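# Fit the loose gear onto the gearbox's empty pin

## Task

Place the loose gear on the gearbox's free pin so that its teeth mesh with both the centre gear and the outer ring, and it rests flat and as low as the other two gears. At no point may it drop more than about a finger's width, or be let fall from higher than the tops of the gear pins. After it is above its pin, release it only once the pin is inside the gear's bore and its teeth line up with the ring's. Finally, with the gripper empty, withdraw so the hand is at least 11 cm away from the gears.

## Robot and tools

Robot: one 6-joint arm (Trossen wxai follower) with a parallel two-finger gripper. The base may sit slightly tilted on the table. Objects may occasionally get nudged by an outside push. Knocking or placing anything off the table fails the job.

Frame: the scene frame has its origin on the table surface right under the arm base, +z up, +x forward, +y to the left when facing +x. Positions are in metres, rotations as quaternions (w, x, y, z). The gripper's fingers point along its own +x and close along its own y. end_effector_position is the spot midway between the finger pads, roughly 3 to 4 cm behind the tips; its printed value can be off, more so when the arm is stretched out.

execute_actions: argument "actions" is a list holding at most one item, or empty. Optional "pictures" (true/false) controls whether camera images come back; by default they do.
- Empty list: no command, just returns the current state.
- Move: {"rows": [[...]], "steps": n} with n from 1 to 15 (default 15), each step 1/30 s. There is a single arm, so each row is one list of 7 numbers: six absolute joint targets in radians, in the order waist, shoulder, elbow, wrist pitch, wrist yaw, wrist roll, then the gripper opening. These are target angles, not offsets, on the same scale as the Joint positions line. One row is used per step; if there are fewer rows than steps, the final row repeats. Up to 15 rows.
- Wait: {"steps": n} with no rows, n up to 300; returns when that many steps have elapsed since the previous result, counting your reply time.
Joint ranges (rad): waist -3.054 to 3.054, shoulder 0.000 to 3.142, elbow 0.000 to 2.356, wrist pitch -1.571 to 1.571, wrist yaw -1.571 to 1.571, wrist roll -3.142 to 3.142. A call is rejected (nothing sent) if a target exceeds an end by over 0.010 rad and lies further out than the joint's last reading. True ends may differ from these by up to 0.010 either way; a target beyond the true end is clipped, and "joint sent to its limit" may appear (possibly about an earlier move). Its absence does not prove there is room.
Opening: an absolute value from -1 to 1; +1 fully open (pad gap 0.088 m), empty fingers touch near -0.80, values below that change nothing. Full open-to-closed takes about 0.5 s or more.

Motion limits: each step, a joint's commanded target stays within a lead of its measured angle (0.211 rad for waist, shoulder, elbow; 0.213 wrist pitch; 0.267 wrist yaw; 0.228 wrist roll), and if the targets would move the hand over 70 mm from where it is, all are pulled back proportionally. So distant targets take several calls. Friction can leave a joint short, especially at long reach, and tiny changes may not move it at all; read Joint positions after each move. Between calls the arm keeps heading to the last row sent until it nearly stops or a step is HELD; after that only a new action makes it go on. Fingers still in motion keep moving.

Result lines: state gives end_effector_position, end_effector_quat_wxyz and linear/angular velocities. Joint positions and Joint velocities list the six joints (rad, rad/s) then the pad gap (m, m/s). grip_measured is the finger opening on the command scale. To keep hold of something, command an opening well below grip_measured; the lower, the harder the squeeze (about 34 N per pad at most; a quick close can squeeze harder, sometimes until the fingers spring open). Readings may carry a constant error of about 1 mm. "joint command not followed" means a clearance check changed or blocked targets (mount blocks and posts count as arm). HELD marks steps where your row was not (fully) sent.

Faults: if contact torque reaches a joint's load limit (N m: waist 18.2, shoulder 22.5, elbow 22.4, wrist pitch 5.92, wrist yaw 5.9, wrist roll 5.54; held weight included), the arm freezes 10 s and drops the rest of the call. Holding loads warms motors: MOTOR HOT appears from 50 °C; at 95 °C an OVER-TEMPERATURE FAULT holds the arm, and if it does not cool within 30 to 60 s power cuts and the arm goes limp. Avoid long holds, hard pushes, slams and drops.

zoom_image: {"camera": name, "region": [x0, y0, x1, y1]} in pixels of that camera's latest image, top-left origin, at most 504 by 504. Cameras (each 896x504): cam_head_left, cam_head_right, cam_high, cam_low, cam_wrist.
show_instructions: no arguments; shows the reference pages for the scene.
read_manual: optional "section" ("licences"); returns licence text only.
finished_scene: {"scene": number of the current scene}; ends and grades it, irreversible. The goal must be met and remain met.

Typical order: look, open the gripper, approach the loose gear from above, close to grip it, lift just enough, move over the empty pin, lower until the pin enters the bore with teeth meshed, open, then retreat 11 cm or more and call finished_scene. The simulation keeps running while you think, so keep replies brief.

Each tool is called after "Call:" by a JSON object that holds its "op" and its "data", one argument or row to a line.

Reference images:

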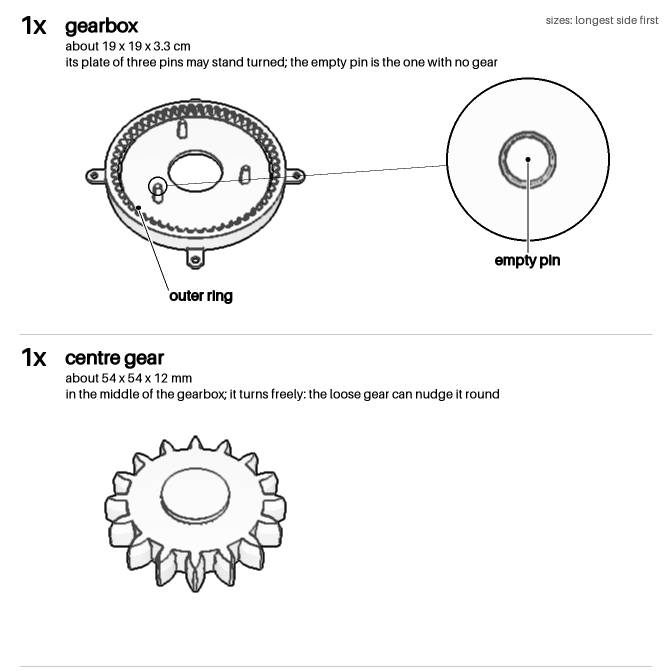

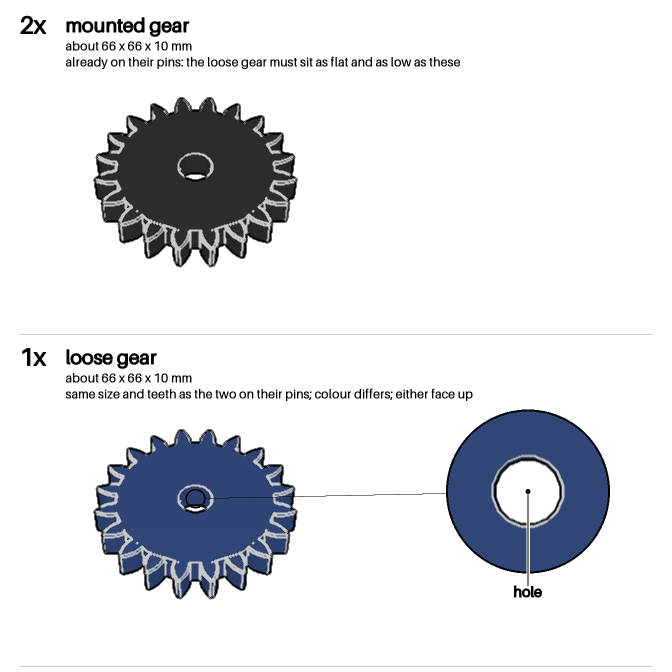

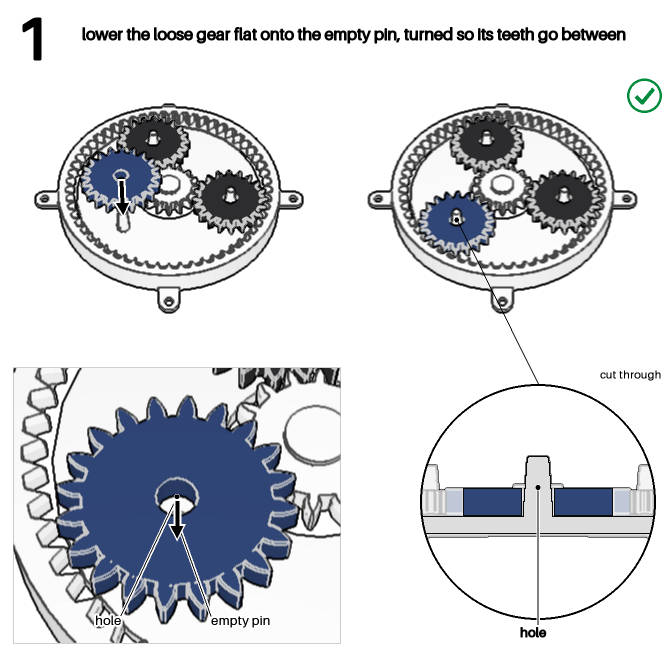

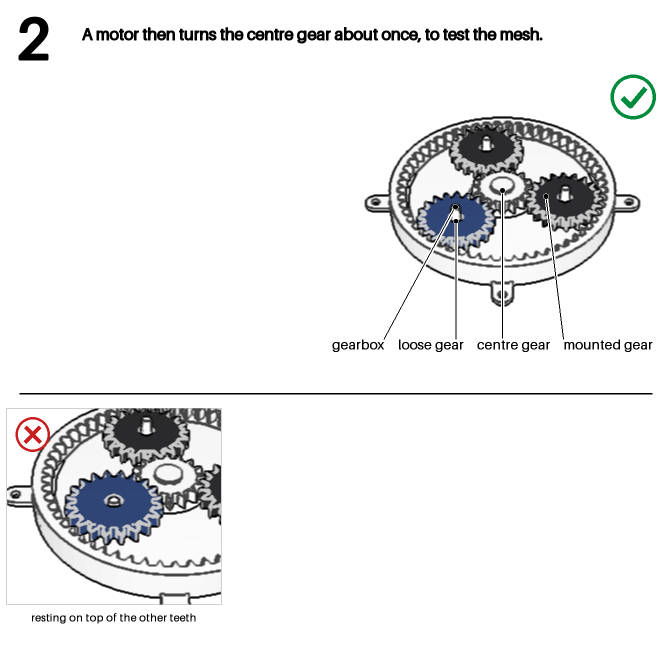

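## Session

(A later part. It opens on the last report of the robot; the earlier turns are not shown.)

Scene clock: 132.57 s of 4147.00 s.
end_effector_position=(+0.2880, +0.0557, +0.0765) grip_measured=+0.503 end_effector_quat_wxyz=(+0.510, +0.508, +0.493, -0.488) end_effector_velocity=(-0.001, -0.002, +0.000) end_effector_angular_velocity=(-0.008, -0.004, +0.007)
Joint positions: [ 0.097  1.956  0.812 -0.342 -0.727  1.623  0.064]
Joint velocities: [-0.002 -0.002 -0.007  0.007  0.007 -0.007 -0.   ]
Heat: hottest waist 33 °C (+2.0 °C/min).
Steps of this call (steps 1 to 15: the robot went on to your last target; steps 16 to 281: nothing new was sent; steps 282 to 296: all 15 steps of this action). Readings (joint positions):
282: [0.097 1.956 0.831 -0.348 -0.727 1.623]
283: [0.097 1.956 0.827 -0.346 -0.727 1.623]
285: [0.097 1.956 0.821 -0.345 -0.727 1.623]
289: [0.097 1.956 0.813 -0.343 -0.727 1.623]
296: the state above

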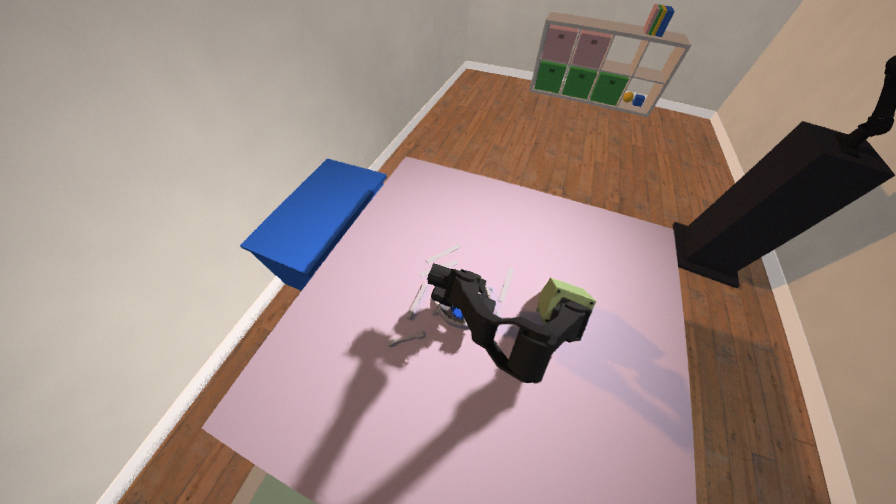

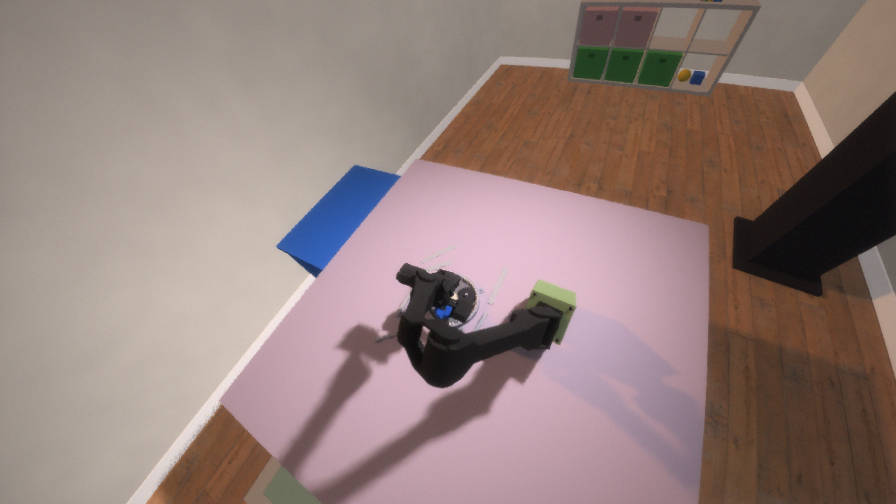

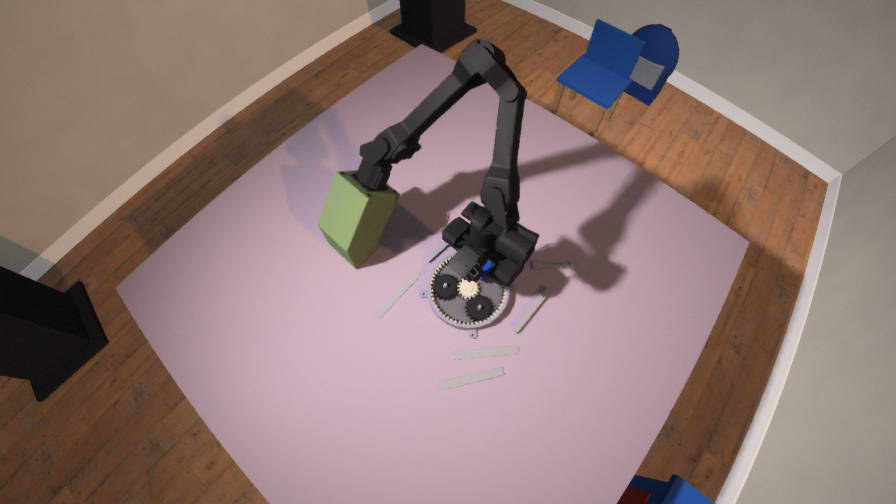

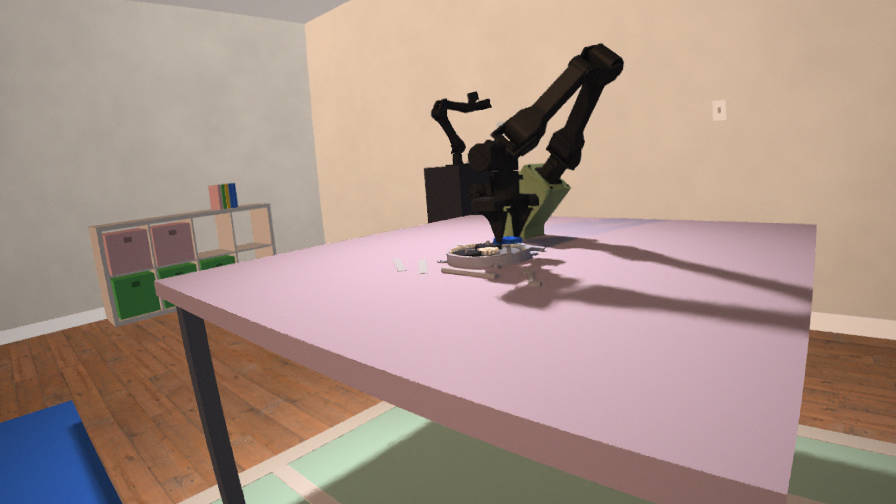

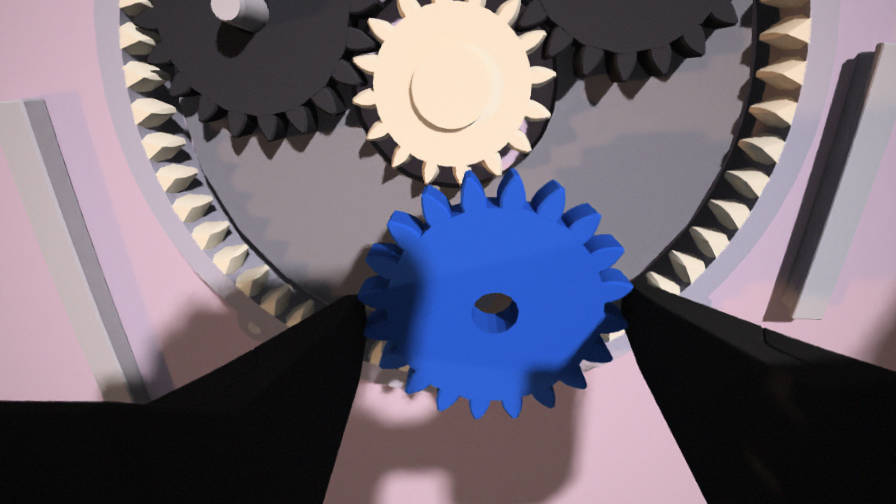

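Call:
{"op": "execute_actions", "data": {
  "actions": [
    {"rows":[[0.119,1.986,0.82,-0.31,-0.726,1.652,0.25]],"steps":15}
  ]
}}

Call:
{"op": "zoom_image", "data": {
  "camera": "cam_low",
  "region": [440,200,560,280]
}}

Call:
{"op": "zoom_image", "data": {
  "camera": "cam_wrist",
  "region": [340,100,660,380]
}}

Scene clock: 139.43 s of 4147.00 s.
end_effector_position=(+0.2890, +0.0575, +0.0702) grip_measured=+0.503 end_effector_quat_wxyz=(+0.509, +0.509, +0.493, -0.489) end_effector_velocity=(-0.001, +0.001, -0.001) end_effector_angular_velocity=(+0.007, +0.008, +0.005)
Joint positions: [ 0.115  1.971  0.813 -0.315 -0.728  1.647  0.064]
Joint velocities: [ 0.002  0.002  0.002 -0.007 -0.007 -0.007 -0.   ]
Heat: hottest waist 34 °C (+3.0 °C/min).
Steps of this call (steps 1 to 15: the robot went on to your last target; steps 16 to 191: nothing new was sent; steps 192 to 206: all 15 steps of this action). Readings (joint positions):
192: [0.098 1.955 0.811 -0.338 -0.727 1.627]
193: [0.101 1.957 0.811 -0.331 -0.727 1.632]
195: [0.110 1.963 0.811 -0.322 -0.727 1.639]
199: [0.115 1.970 0.812 -0.316 -0.728 1.645]
206: the state above

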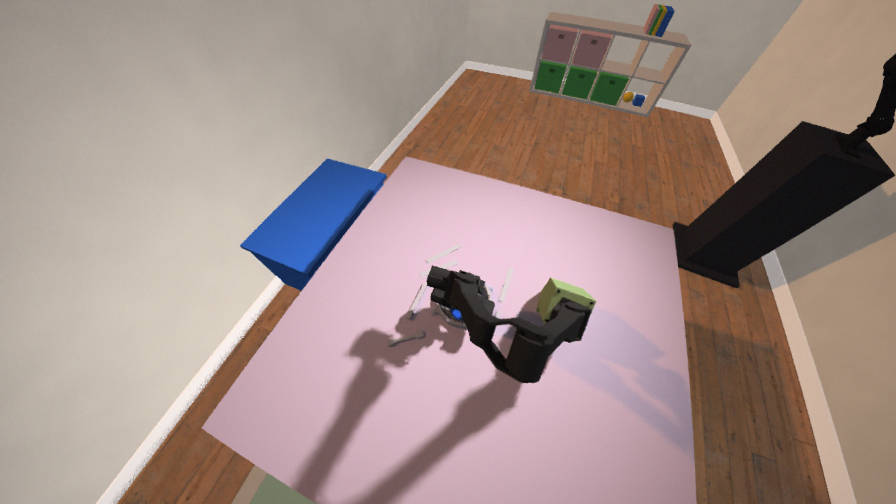

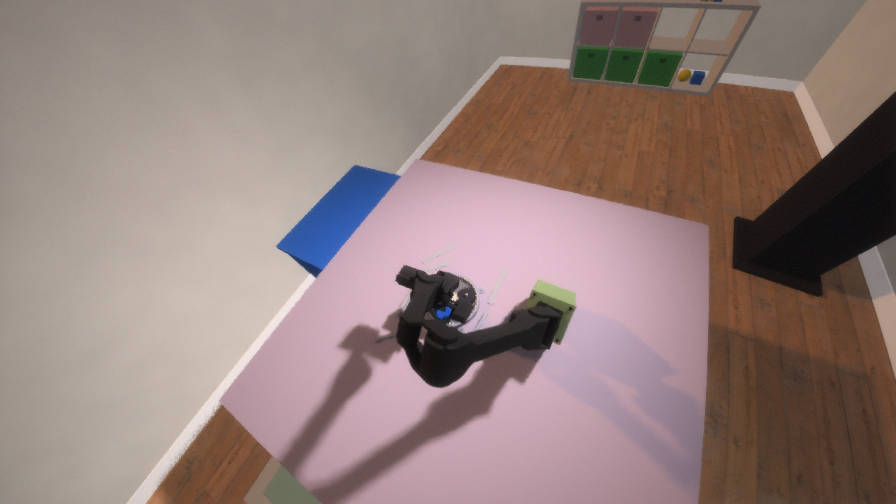

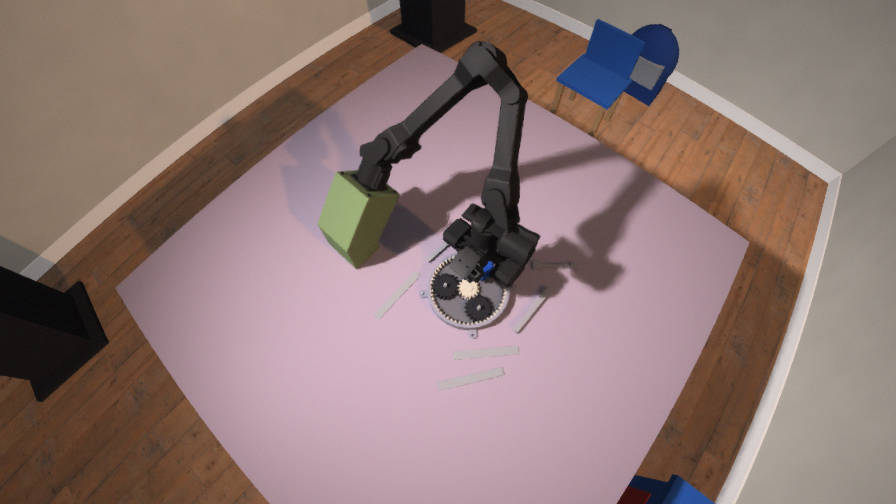

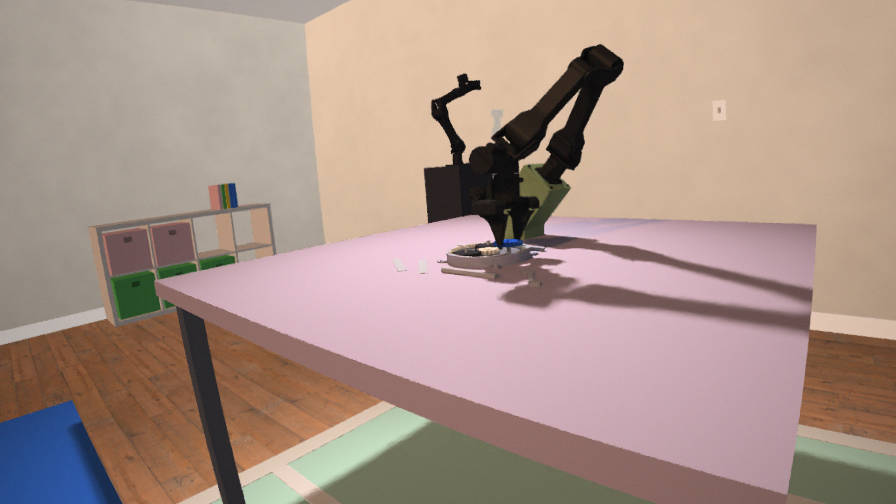

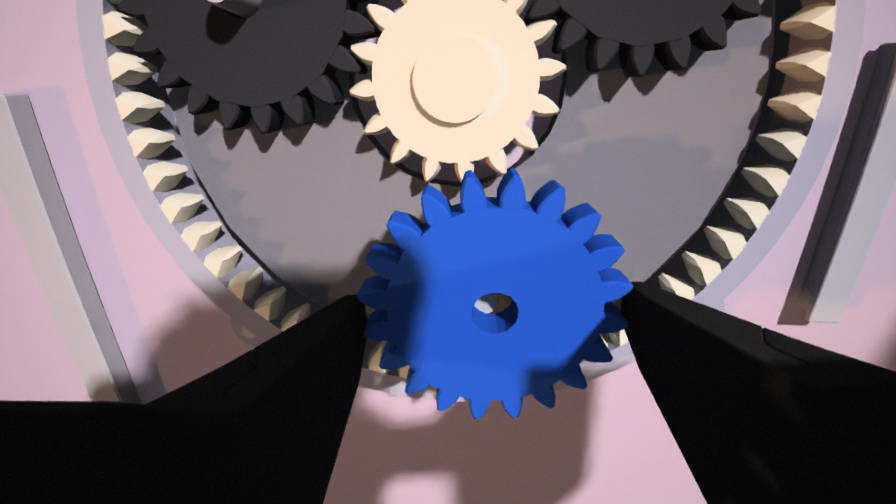

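Region (440, 200, 560, 280) of cam_low's 896x504 image, scaled by 4.200, with more detail than that image has.

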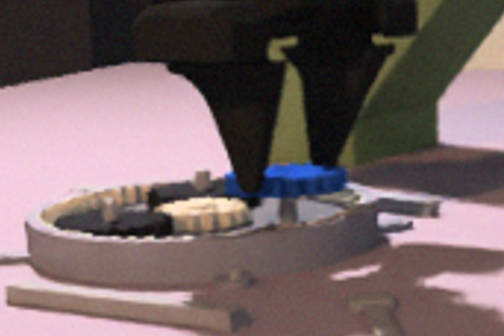

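Region (340, 100, 660, 380) of cam_wrist's 896x504 image, scaled by 1.575, with more detail than that image has; it fills the top 441 rows of this view, and the rest is white.

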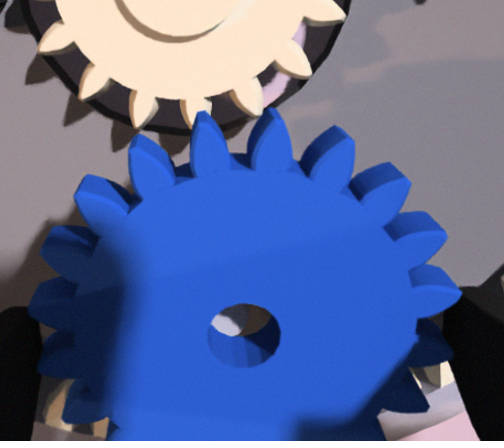

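Call:
{"op": "execute_actions", "data": {
  "actions": [
    {"rows":[[0.121,1.988,0.83,-0.314,-0.726,1.652,0.25],[0.121,1.988,0.83,-0.314,-0.726,1.652,0.25],[0.121,1.988,0.83,-0.314,-0.726,1.652,0.25],[0.121,1.988,0.83,-0.314,-0.726,1.652,0.25],[0.121,1.988,0.83,-0.314,-0.726,1.652,0.25],[0.121,1.988,0.83,-0.314,-0.726,1.652,0.25],[0.127,1.997,0.828,-0.298,-0.726,1.661,0.25]],"steps":15}
  ],
  "pictures": true
}}

Call:
{"op": "zoom_image", "data": {
  "camera": "cam_wrist",
  "region": [340,100,660,380]
}}

Scene clock: 145.80 s of 4147.00 s.
end_effector_position=(+0.2942, +0.0576, +0.0699) grip_measured=+0.503 end_effector_quat_wxyz=(+0.512, +0.511, +0.491, -0.486) end_effector_velocity=(+0.003, -0.001, +0.001) end_effector_angular_velocity=(+0.007, -0.010, +0.007)
Joint positions: [ 0.116  1.979  0.823 -0.302 -0.727  1.656  0.064]
Joint velocities: [-0.007  0.002  0.002  0.007 -0.007 -0.007 -0.   ]
Heat: hottest waist 34 °C (+3.0 °C/min).
Steps of this call (steps 1 to 15: the robot went on to your last target; steps 16 to 176: nothing new was sent; steps 177 to 191: all 15 steps of this action). Readings (joint positions):
177: [0.115 1.972 0.814 -0.314 -0.728 1.648]
178: [0.115 1.973 0.816 -0.314 -0.728 1.648]
180: [0.115 1.974 0.818 -0.314 -0.728 1.648]
184: [0.116 1.976 0.821 -0.313 -0.728 1.651]
191: the state above

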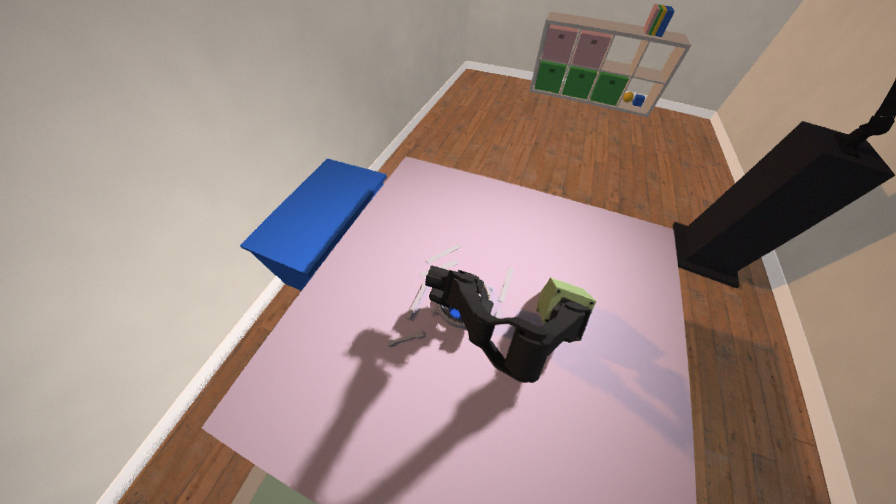

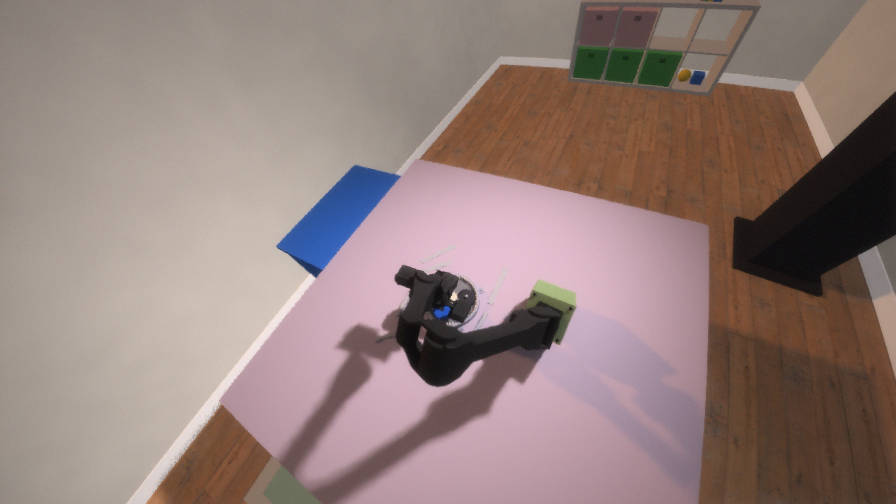

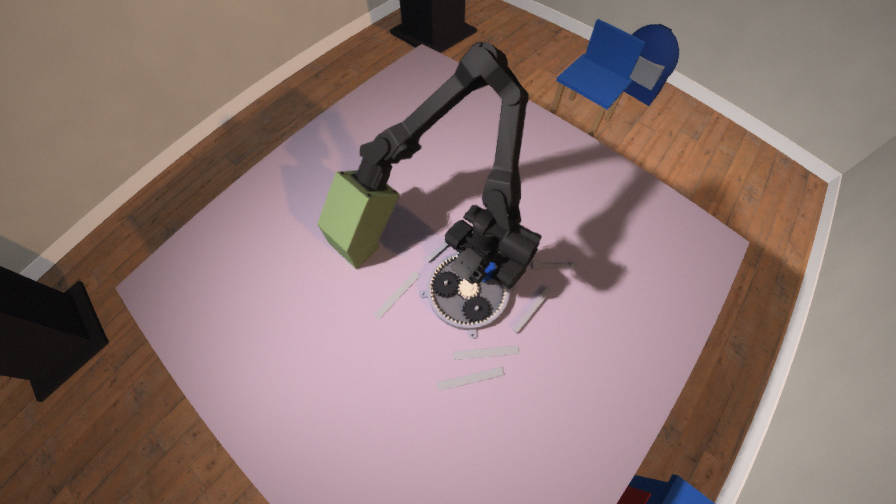

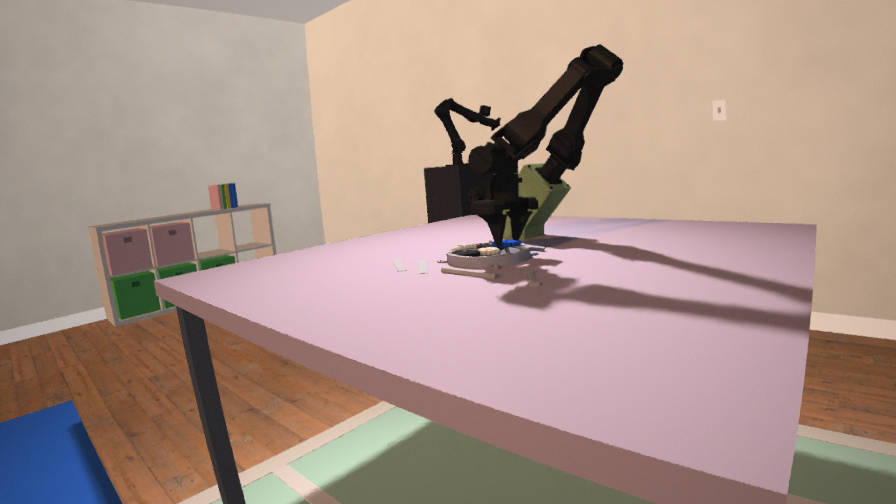

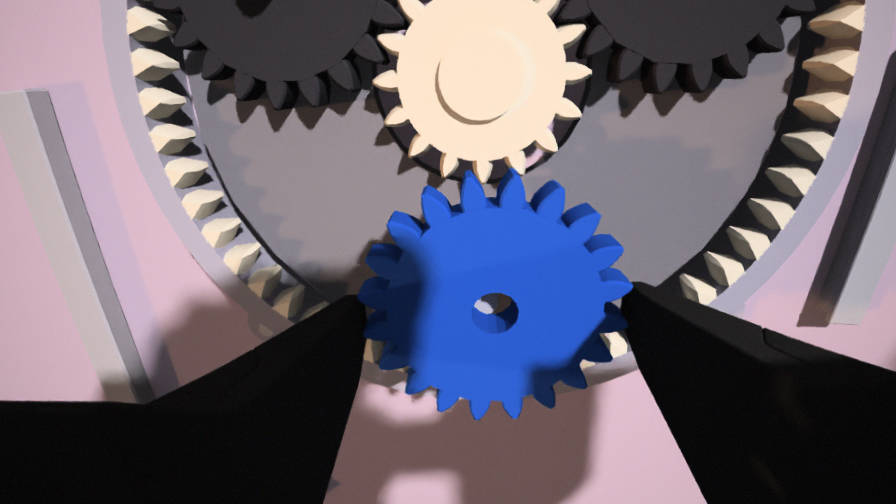

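Region (340, 100, 660, 380) of cam_wrist's 896x504 image, scaled by 1.575, with more detail than that image has; it fills the top 441 rows of this view, and the rest is white.

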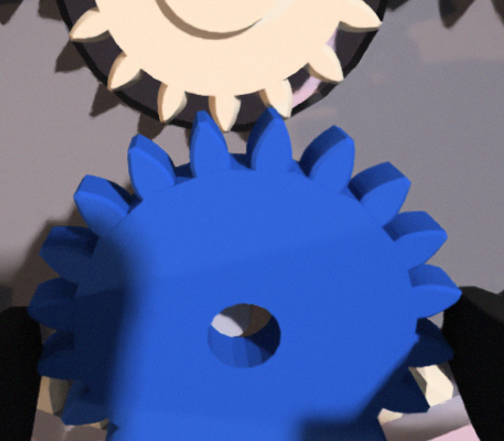

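Call:
{"op": "zoom_image", "data": {
  "camera": "cam_low",
  "region": [470,220,540,270]
}}

Call:
{"op": "zoom_image", "data": {
  "camera": "cam_head_right",
  "region": [410,270,490,340]
}}

Region (470, 220, 540, 270) of cam_low's 896x504 image, scaled by 7.200, with more detail than that image has; it fills the top 360 rows of this view, and the rest is white.

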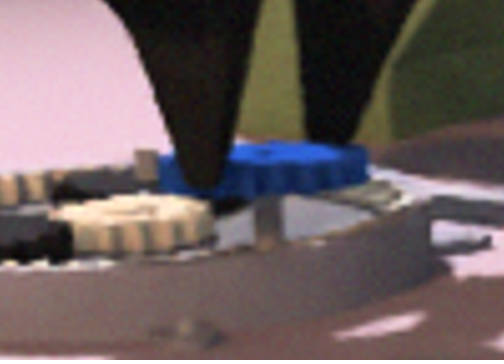

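Region (410, 270, 490, 340) of cam_head_right's 896x504 image, scaled by 6.300, with more detail than that image has; it fills the top 441 rows of this view, and the rest is white.

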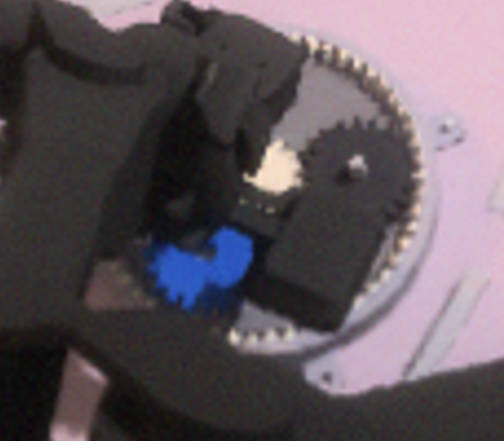

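Call:
{"op": "execute_actions", "data": {
  "actions": [
    {"rows":[[0.13,2.002,0.822,-0.285,-0.726,1.668,0.25]],"steps":15}
  ]
}}

Call:
{"op": "zoom_image", "data": {
  "camera": "cam_wrist",
  "region": [340,100,660,380]
}}

Call:
{"op": "zoom_image", "data": {
  "camera": "cam_low",
  "region": [470,220,540,270]
}}

Scene clock: 163.27 s of 4147.00 s.
end_effector_position=(+0.2945, +0.0589, +0.0650) grip_measured=+0.505 end_effector_quat_wxyz=(+0.511, +0.509, +0.495, -0.485) end_effector_velocity=(-0.006, -0.000, -0.000) end_effector_angular_velocity=(+0.006, +0.019, -0.012)
Joint positions: [ 0.129  1.992  0.826 -0.287 -0.729  1.663  0.064]
Joint velocities: [-0.002 -0.002 -0.007 -0.022 -0.007 -0.007  0.   ]
Heat: hottest waist 33 °C (+1.0 °C/min).
Steps of this call (steps 1 to 15: the robot went on to your last target; steps 16 to 509: nothing new was sent; steps 510 to 524: all 15 steps of this action). Readings (joint positions):
510: [0.127 1.988 0.826 -0.296 -0.728 1.659]
511: [0.127 1.988 0.826 -0.295 -0.728 1.660]
513: [0.128 1.990 0.826 -0.291 -0.728 1.661]
517: [0.129 1.992 0.826 -0.288 -0.729 1.663]
524: the state above

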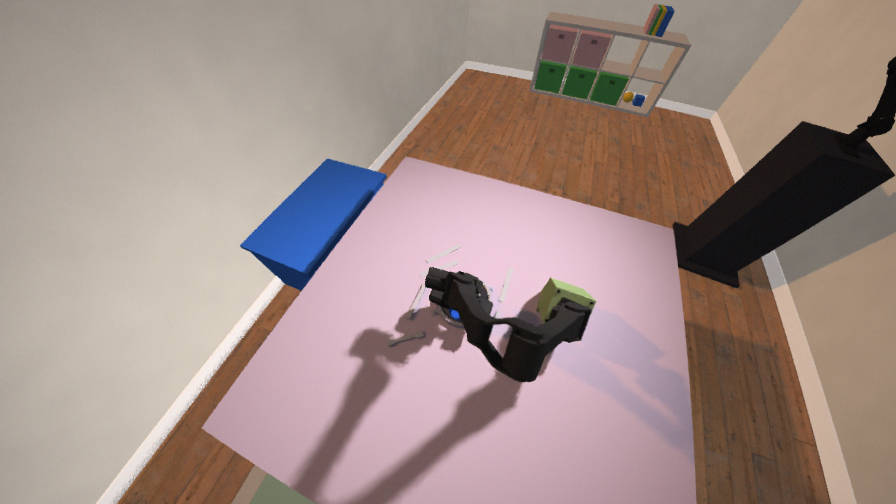

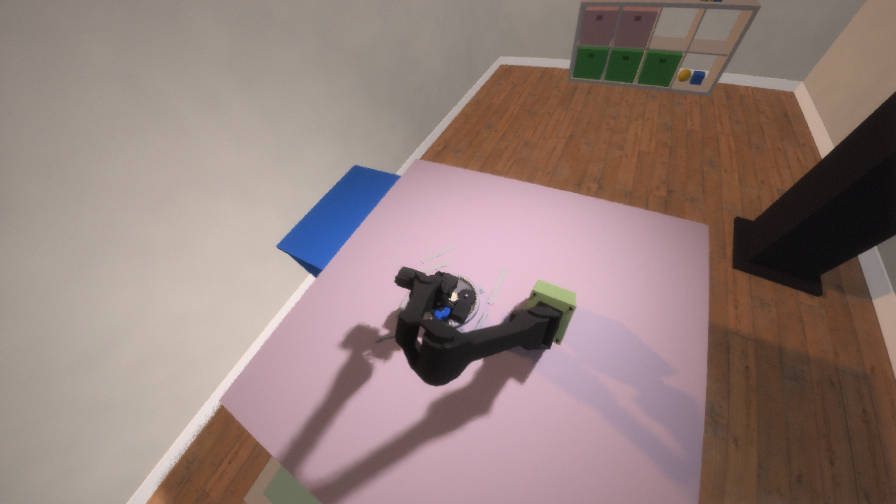

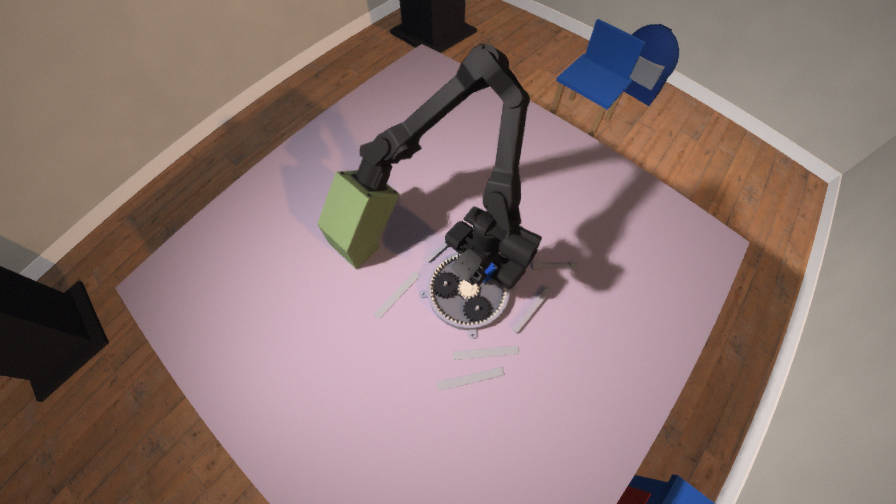

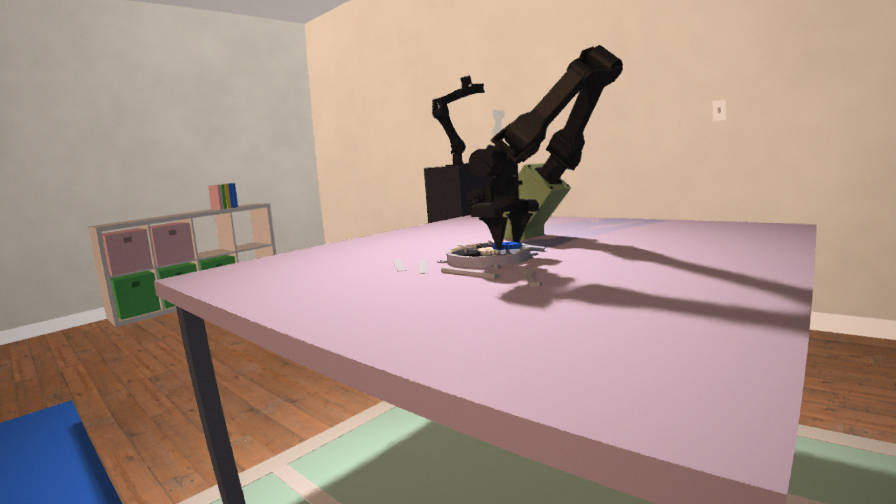

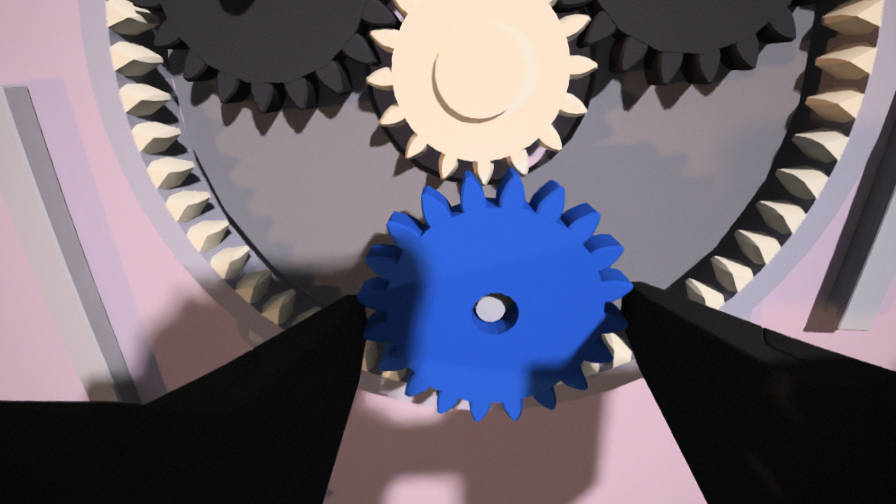

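Region (340, 100, 660, 380) of cam_wrist's 896x504 image, scaled by 1.575, with more detail than that image has; it fills the top 441 rows of this view, and the rest is white.

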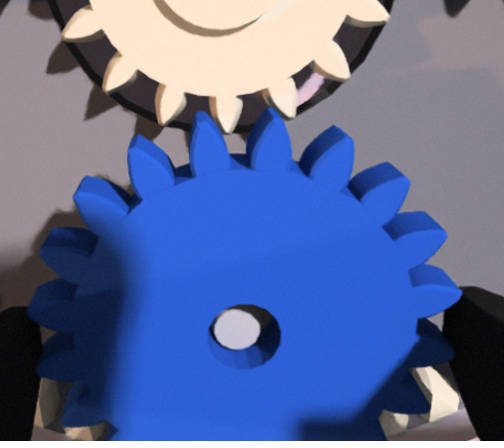

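Region (470, 220, 540, 270) of cam_low's 896x504 image, scaled by 7.200, with more detail than that image has; it fills the top 360 rows of this view, and the rest is white.

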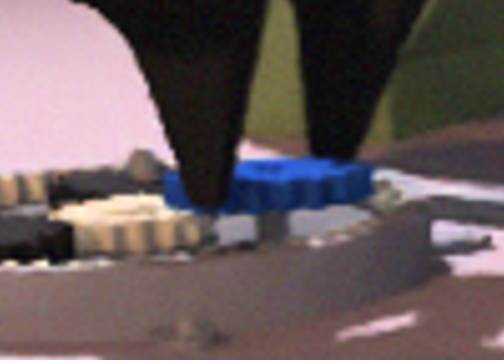

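Call:
{"op": "execute_actions", "data": {
  "actions": [
    {"rows":[[0.139,2.012,0.818,-0.265,-0.726,1.68,0.25],[0.139,2.012,0.818,-0.265,-0.726,1.68,0.25],[0.139,2.012,0.818,-0.265,-0.726,1.68,0.25],[0.139,2.012,0.818,-0.265,-0.726,1.68,0.25],[0.148,2.021,0.812,-0.245,-0.726,1.692,0.25]],"steps":15}
  ]
}}

Call:
{"op": "zoom_image", "data": {
  "camera": "cam_wrist",
  "region": [300,100,700,450]
}}

Call:
{"op": "zoom_image", "data": {
  "camera": "cam_low",
  "region": [470,220,540,270]
}}

Scene clock: 168.70 s of 4147.00 s.
end_effector_position=(+0.2942, +0.0593, +0.0575) grip_measured=+0.505 end_effector_quat_wxyz=(+0.510, +0.509, +0.495, -0.485) end_effector_velocity=(-0.001, -0.001, -0.001) end_effector_angular_velocity=(+0.008, -0.006, -0.004)
Joint positions: [ 0.147  2.01   0.819 -0.247 -0.729  1.687  0.064]
Joint velocities: [-0.002  0.002 -0.012  0.022 -0.007  0.007 -0.   ]
Heat: hottest waist 34 °C (+2.0 °C/min).
Steps of this call (steps 1 to 15: the robot went on to your last target; steps 16 to 148: nothing new was sent; steps 149 to 163: all 15 steps of this action). Readings (joint positions):
149: [0.130 1.994 0.826 -0.284 -0.728 1.666]
150: [0.131 1.995 0.825 -0.279 -0.728 1.668]
152: [0.135 1.999 0.825 -0.274 -0.728 1.671]
156: [0.143 2.007 0.821 -0.255 -0.729 1.682]
163: the state above

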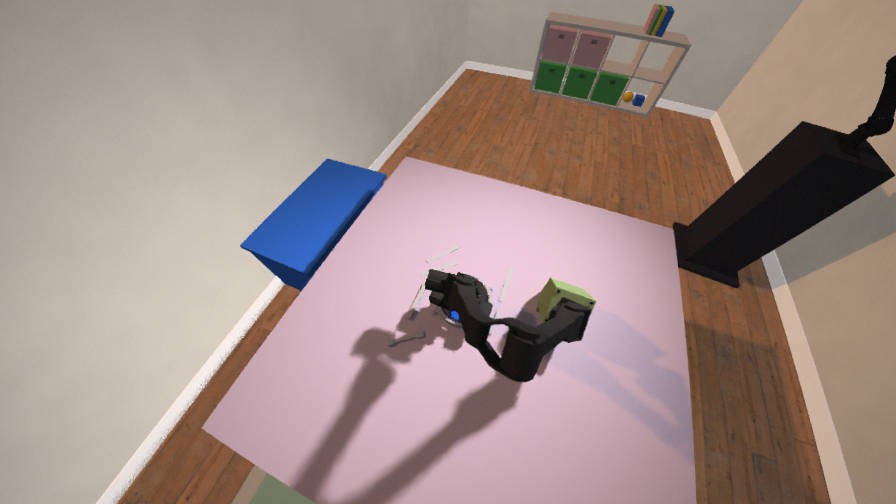

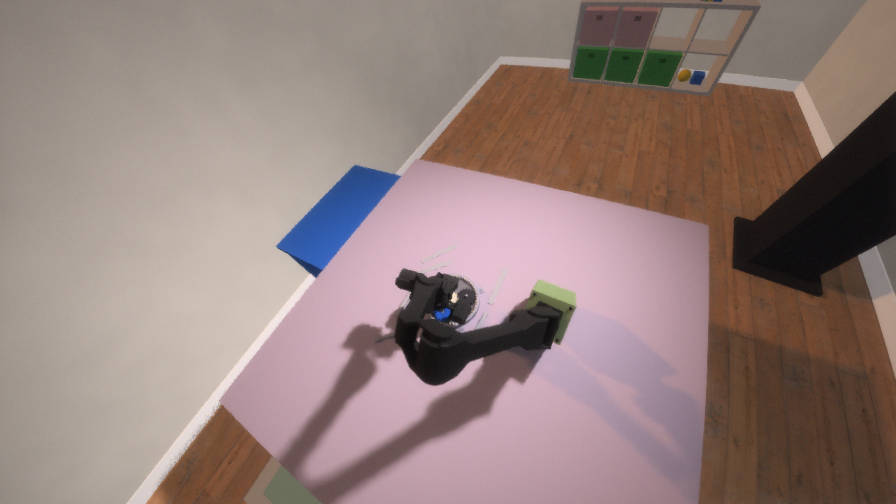

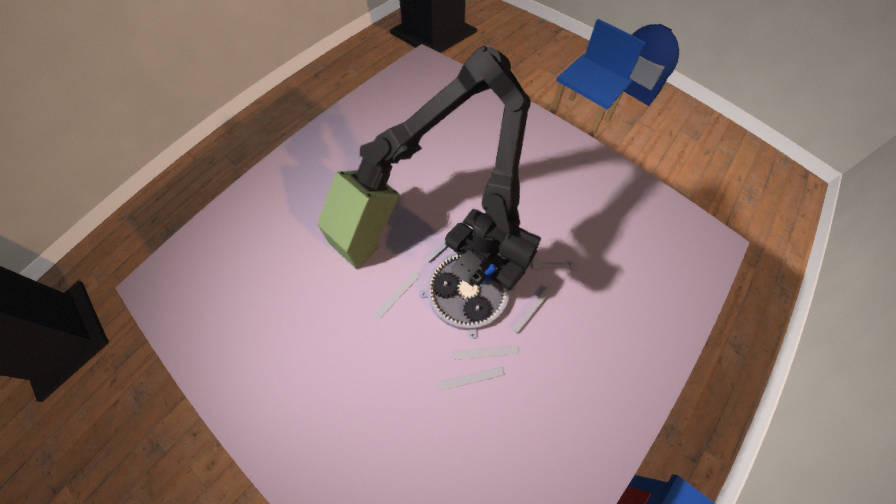

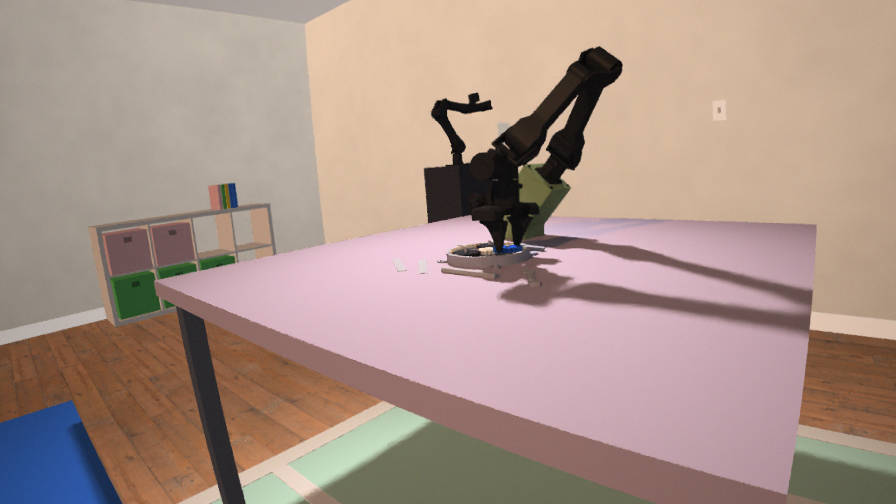

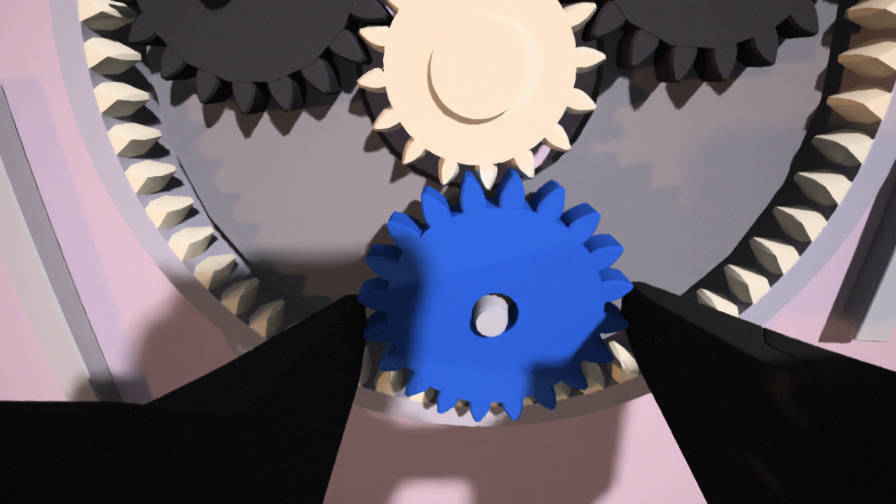

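Region (300, 100, 700, 450) of cam_wrist's 896x504 image, scaled by 1.260, with more detail than that image has; it fills the top 441 rows of this view, and the rest is white.

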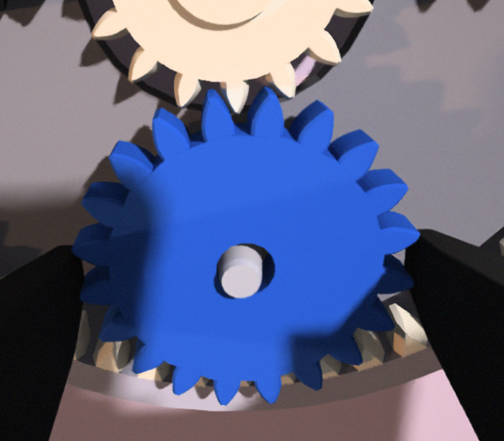

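Region (470, 220, 540, 270) of cam_low's 896x504 image, scaled by 7.200, with more detail than that image has; it fills the top 360 rows of this view, and the rest is white.

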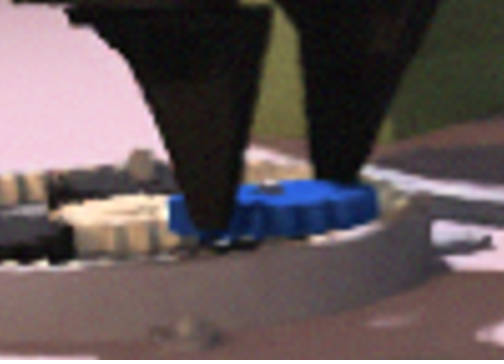

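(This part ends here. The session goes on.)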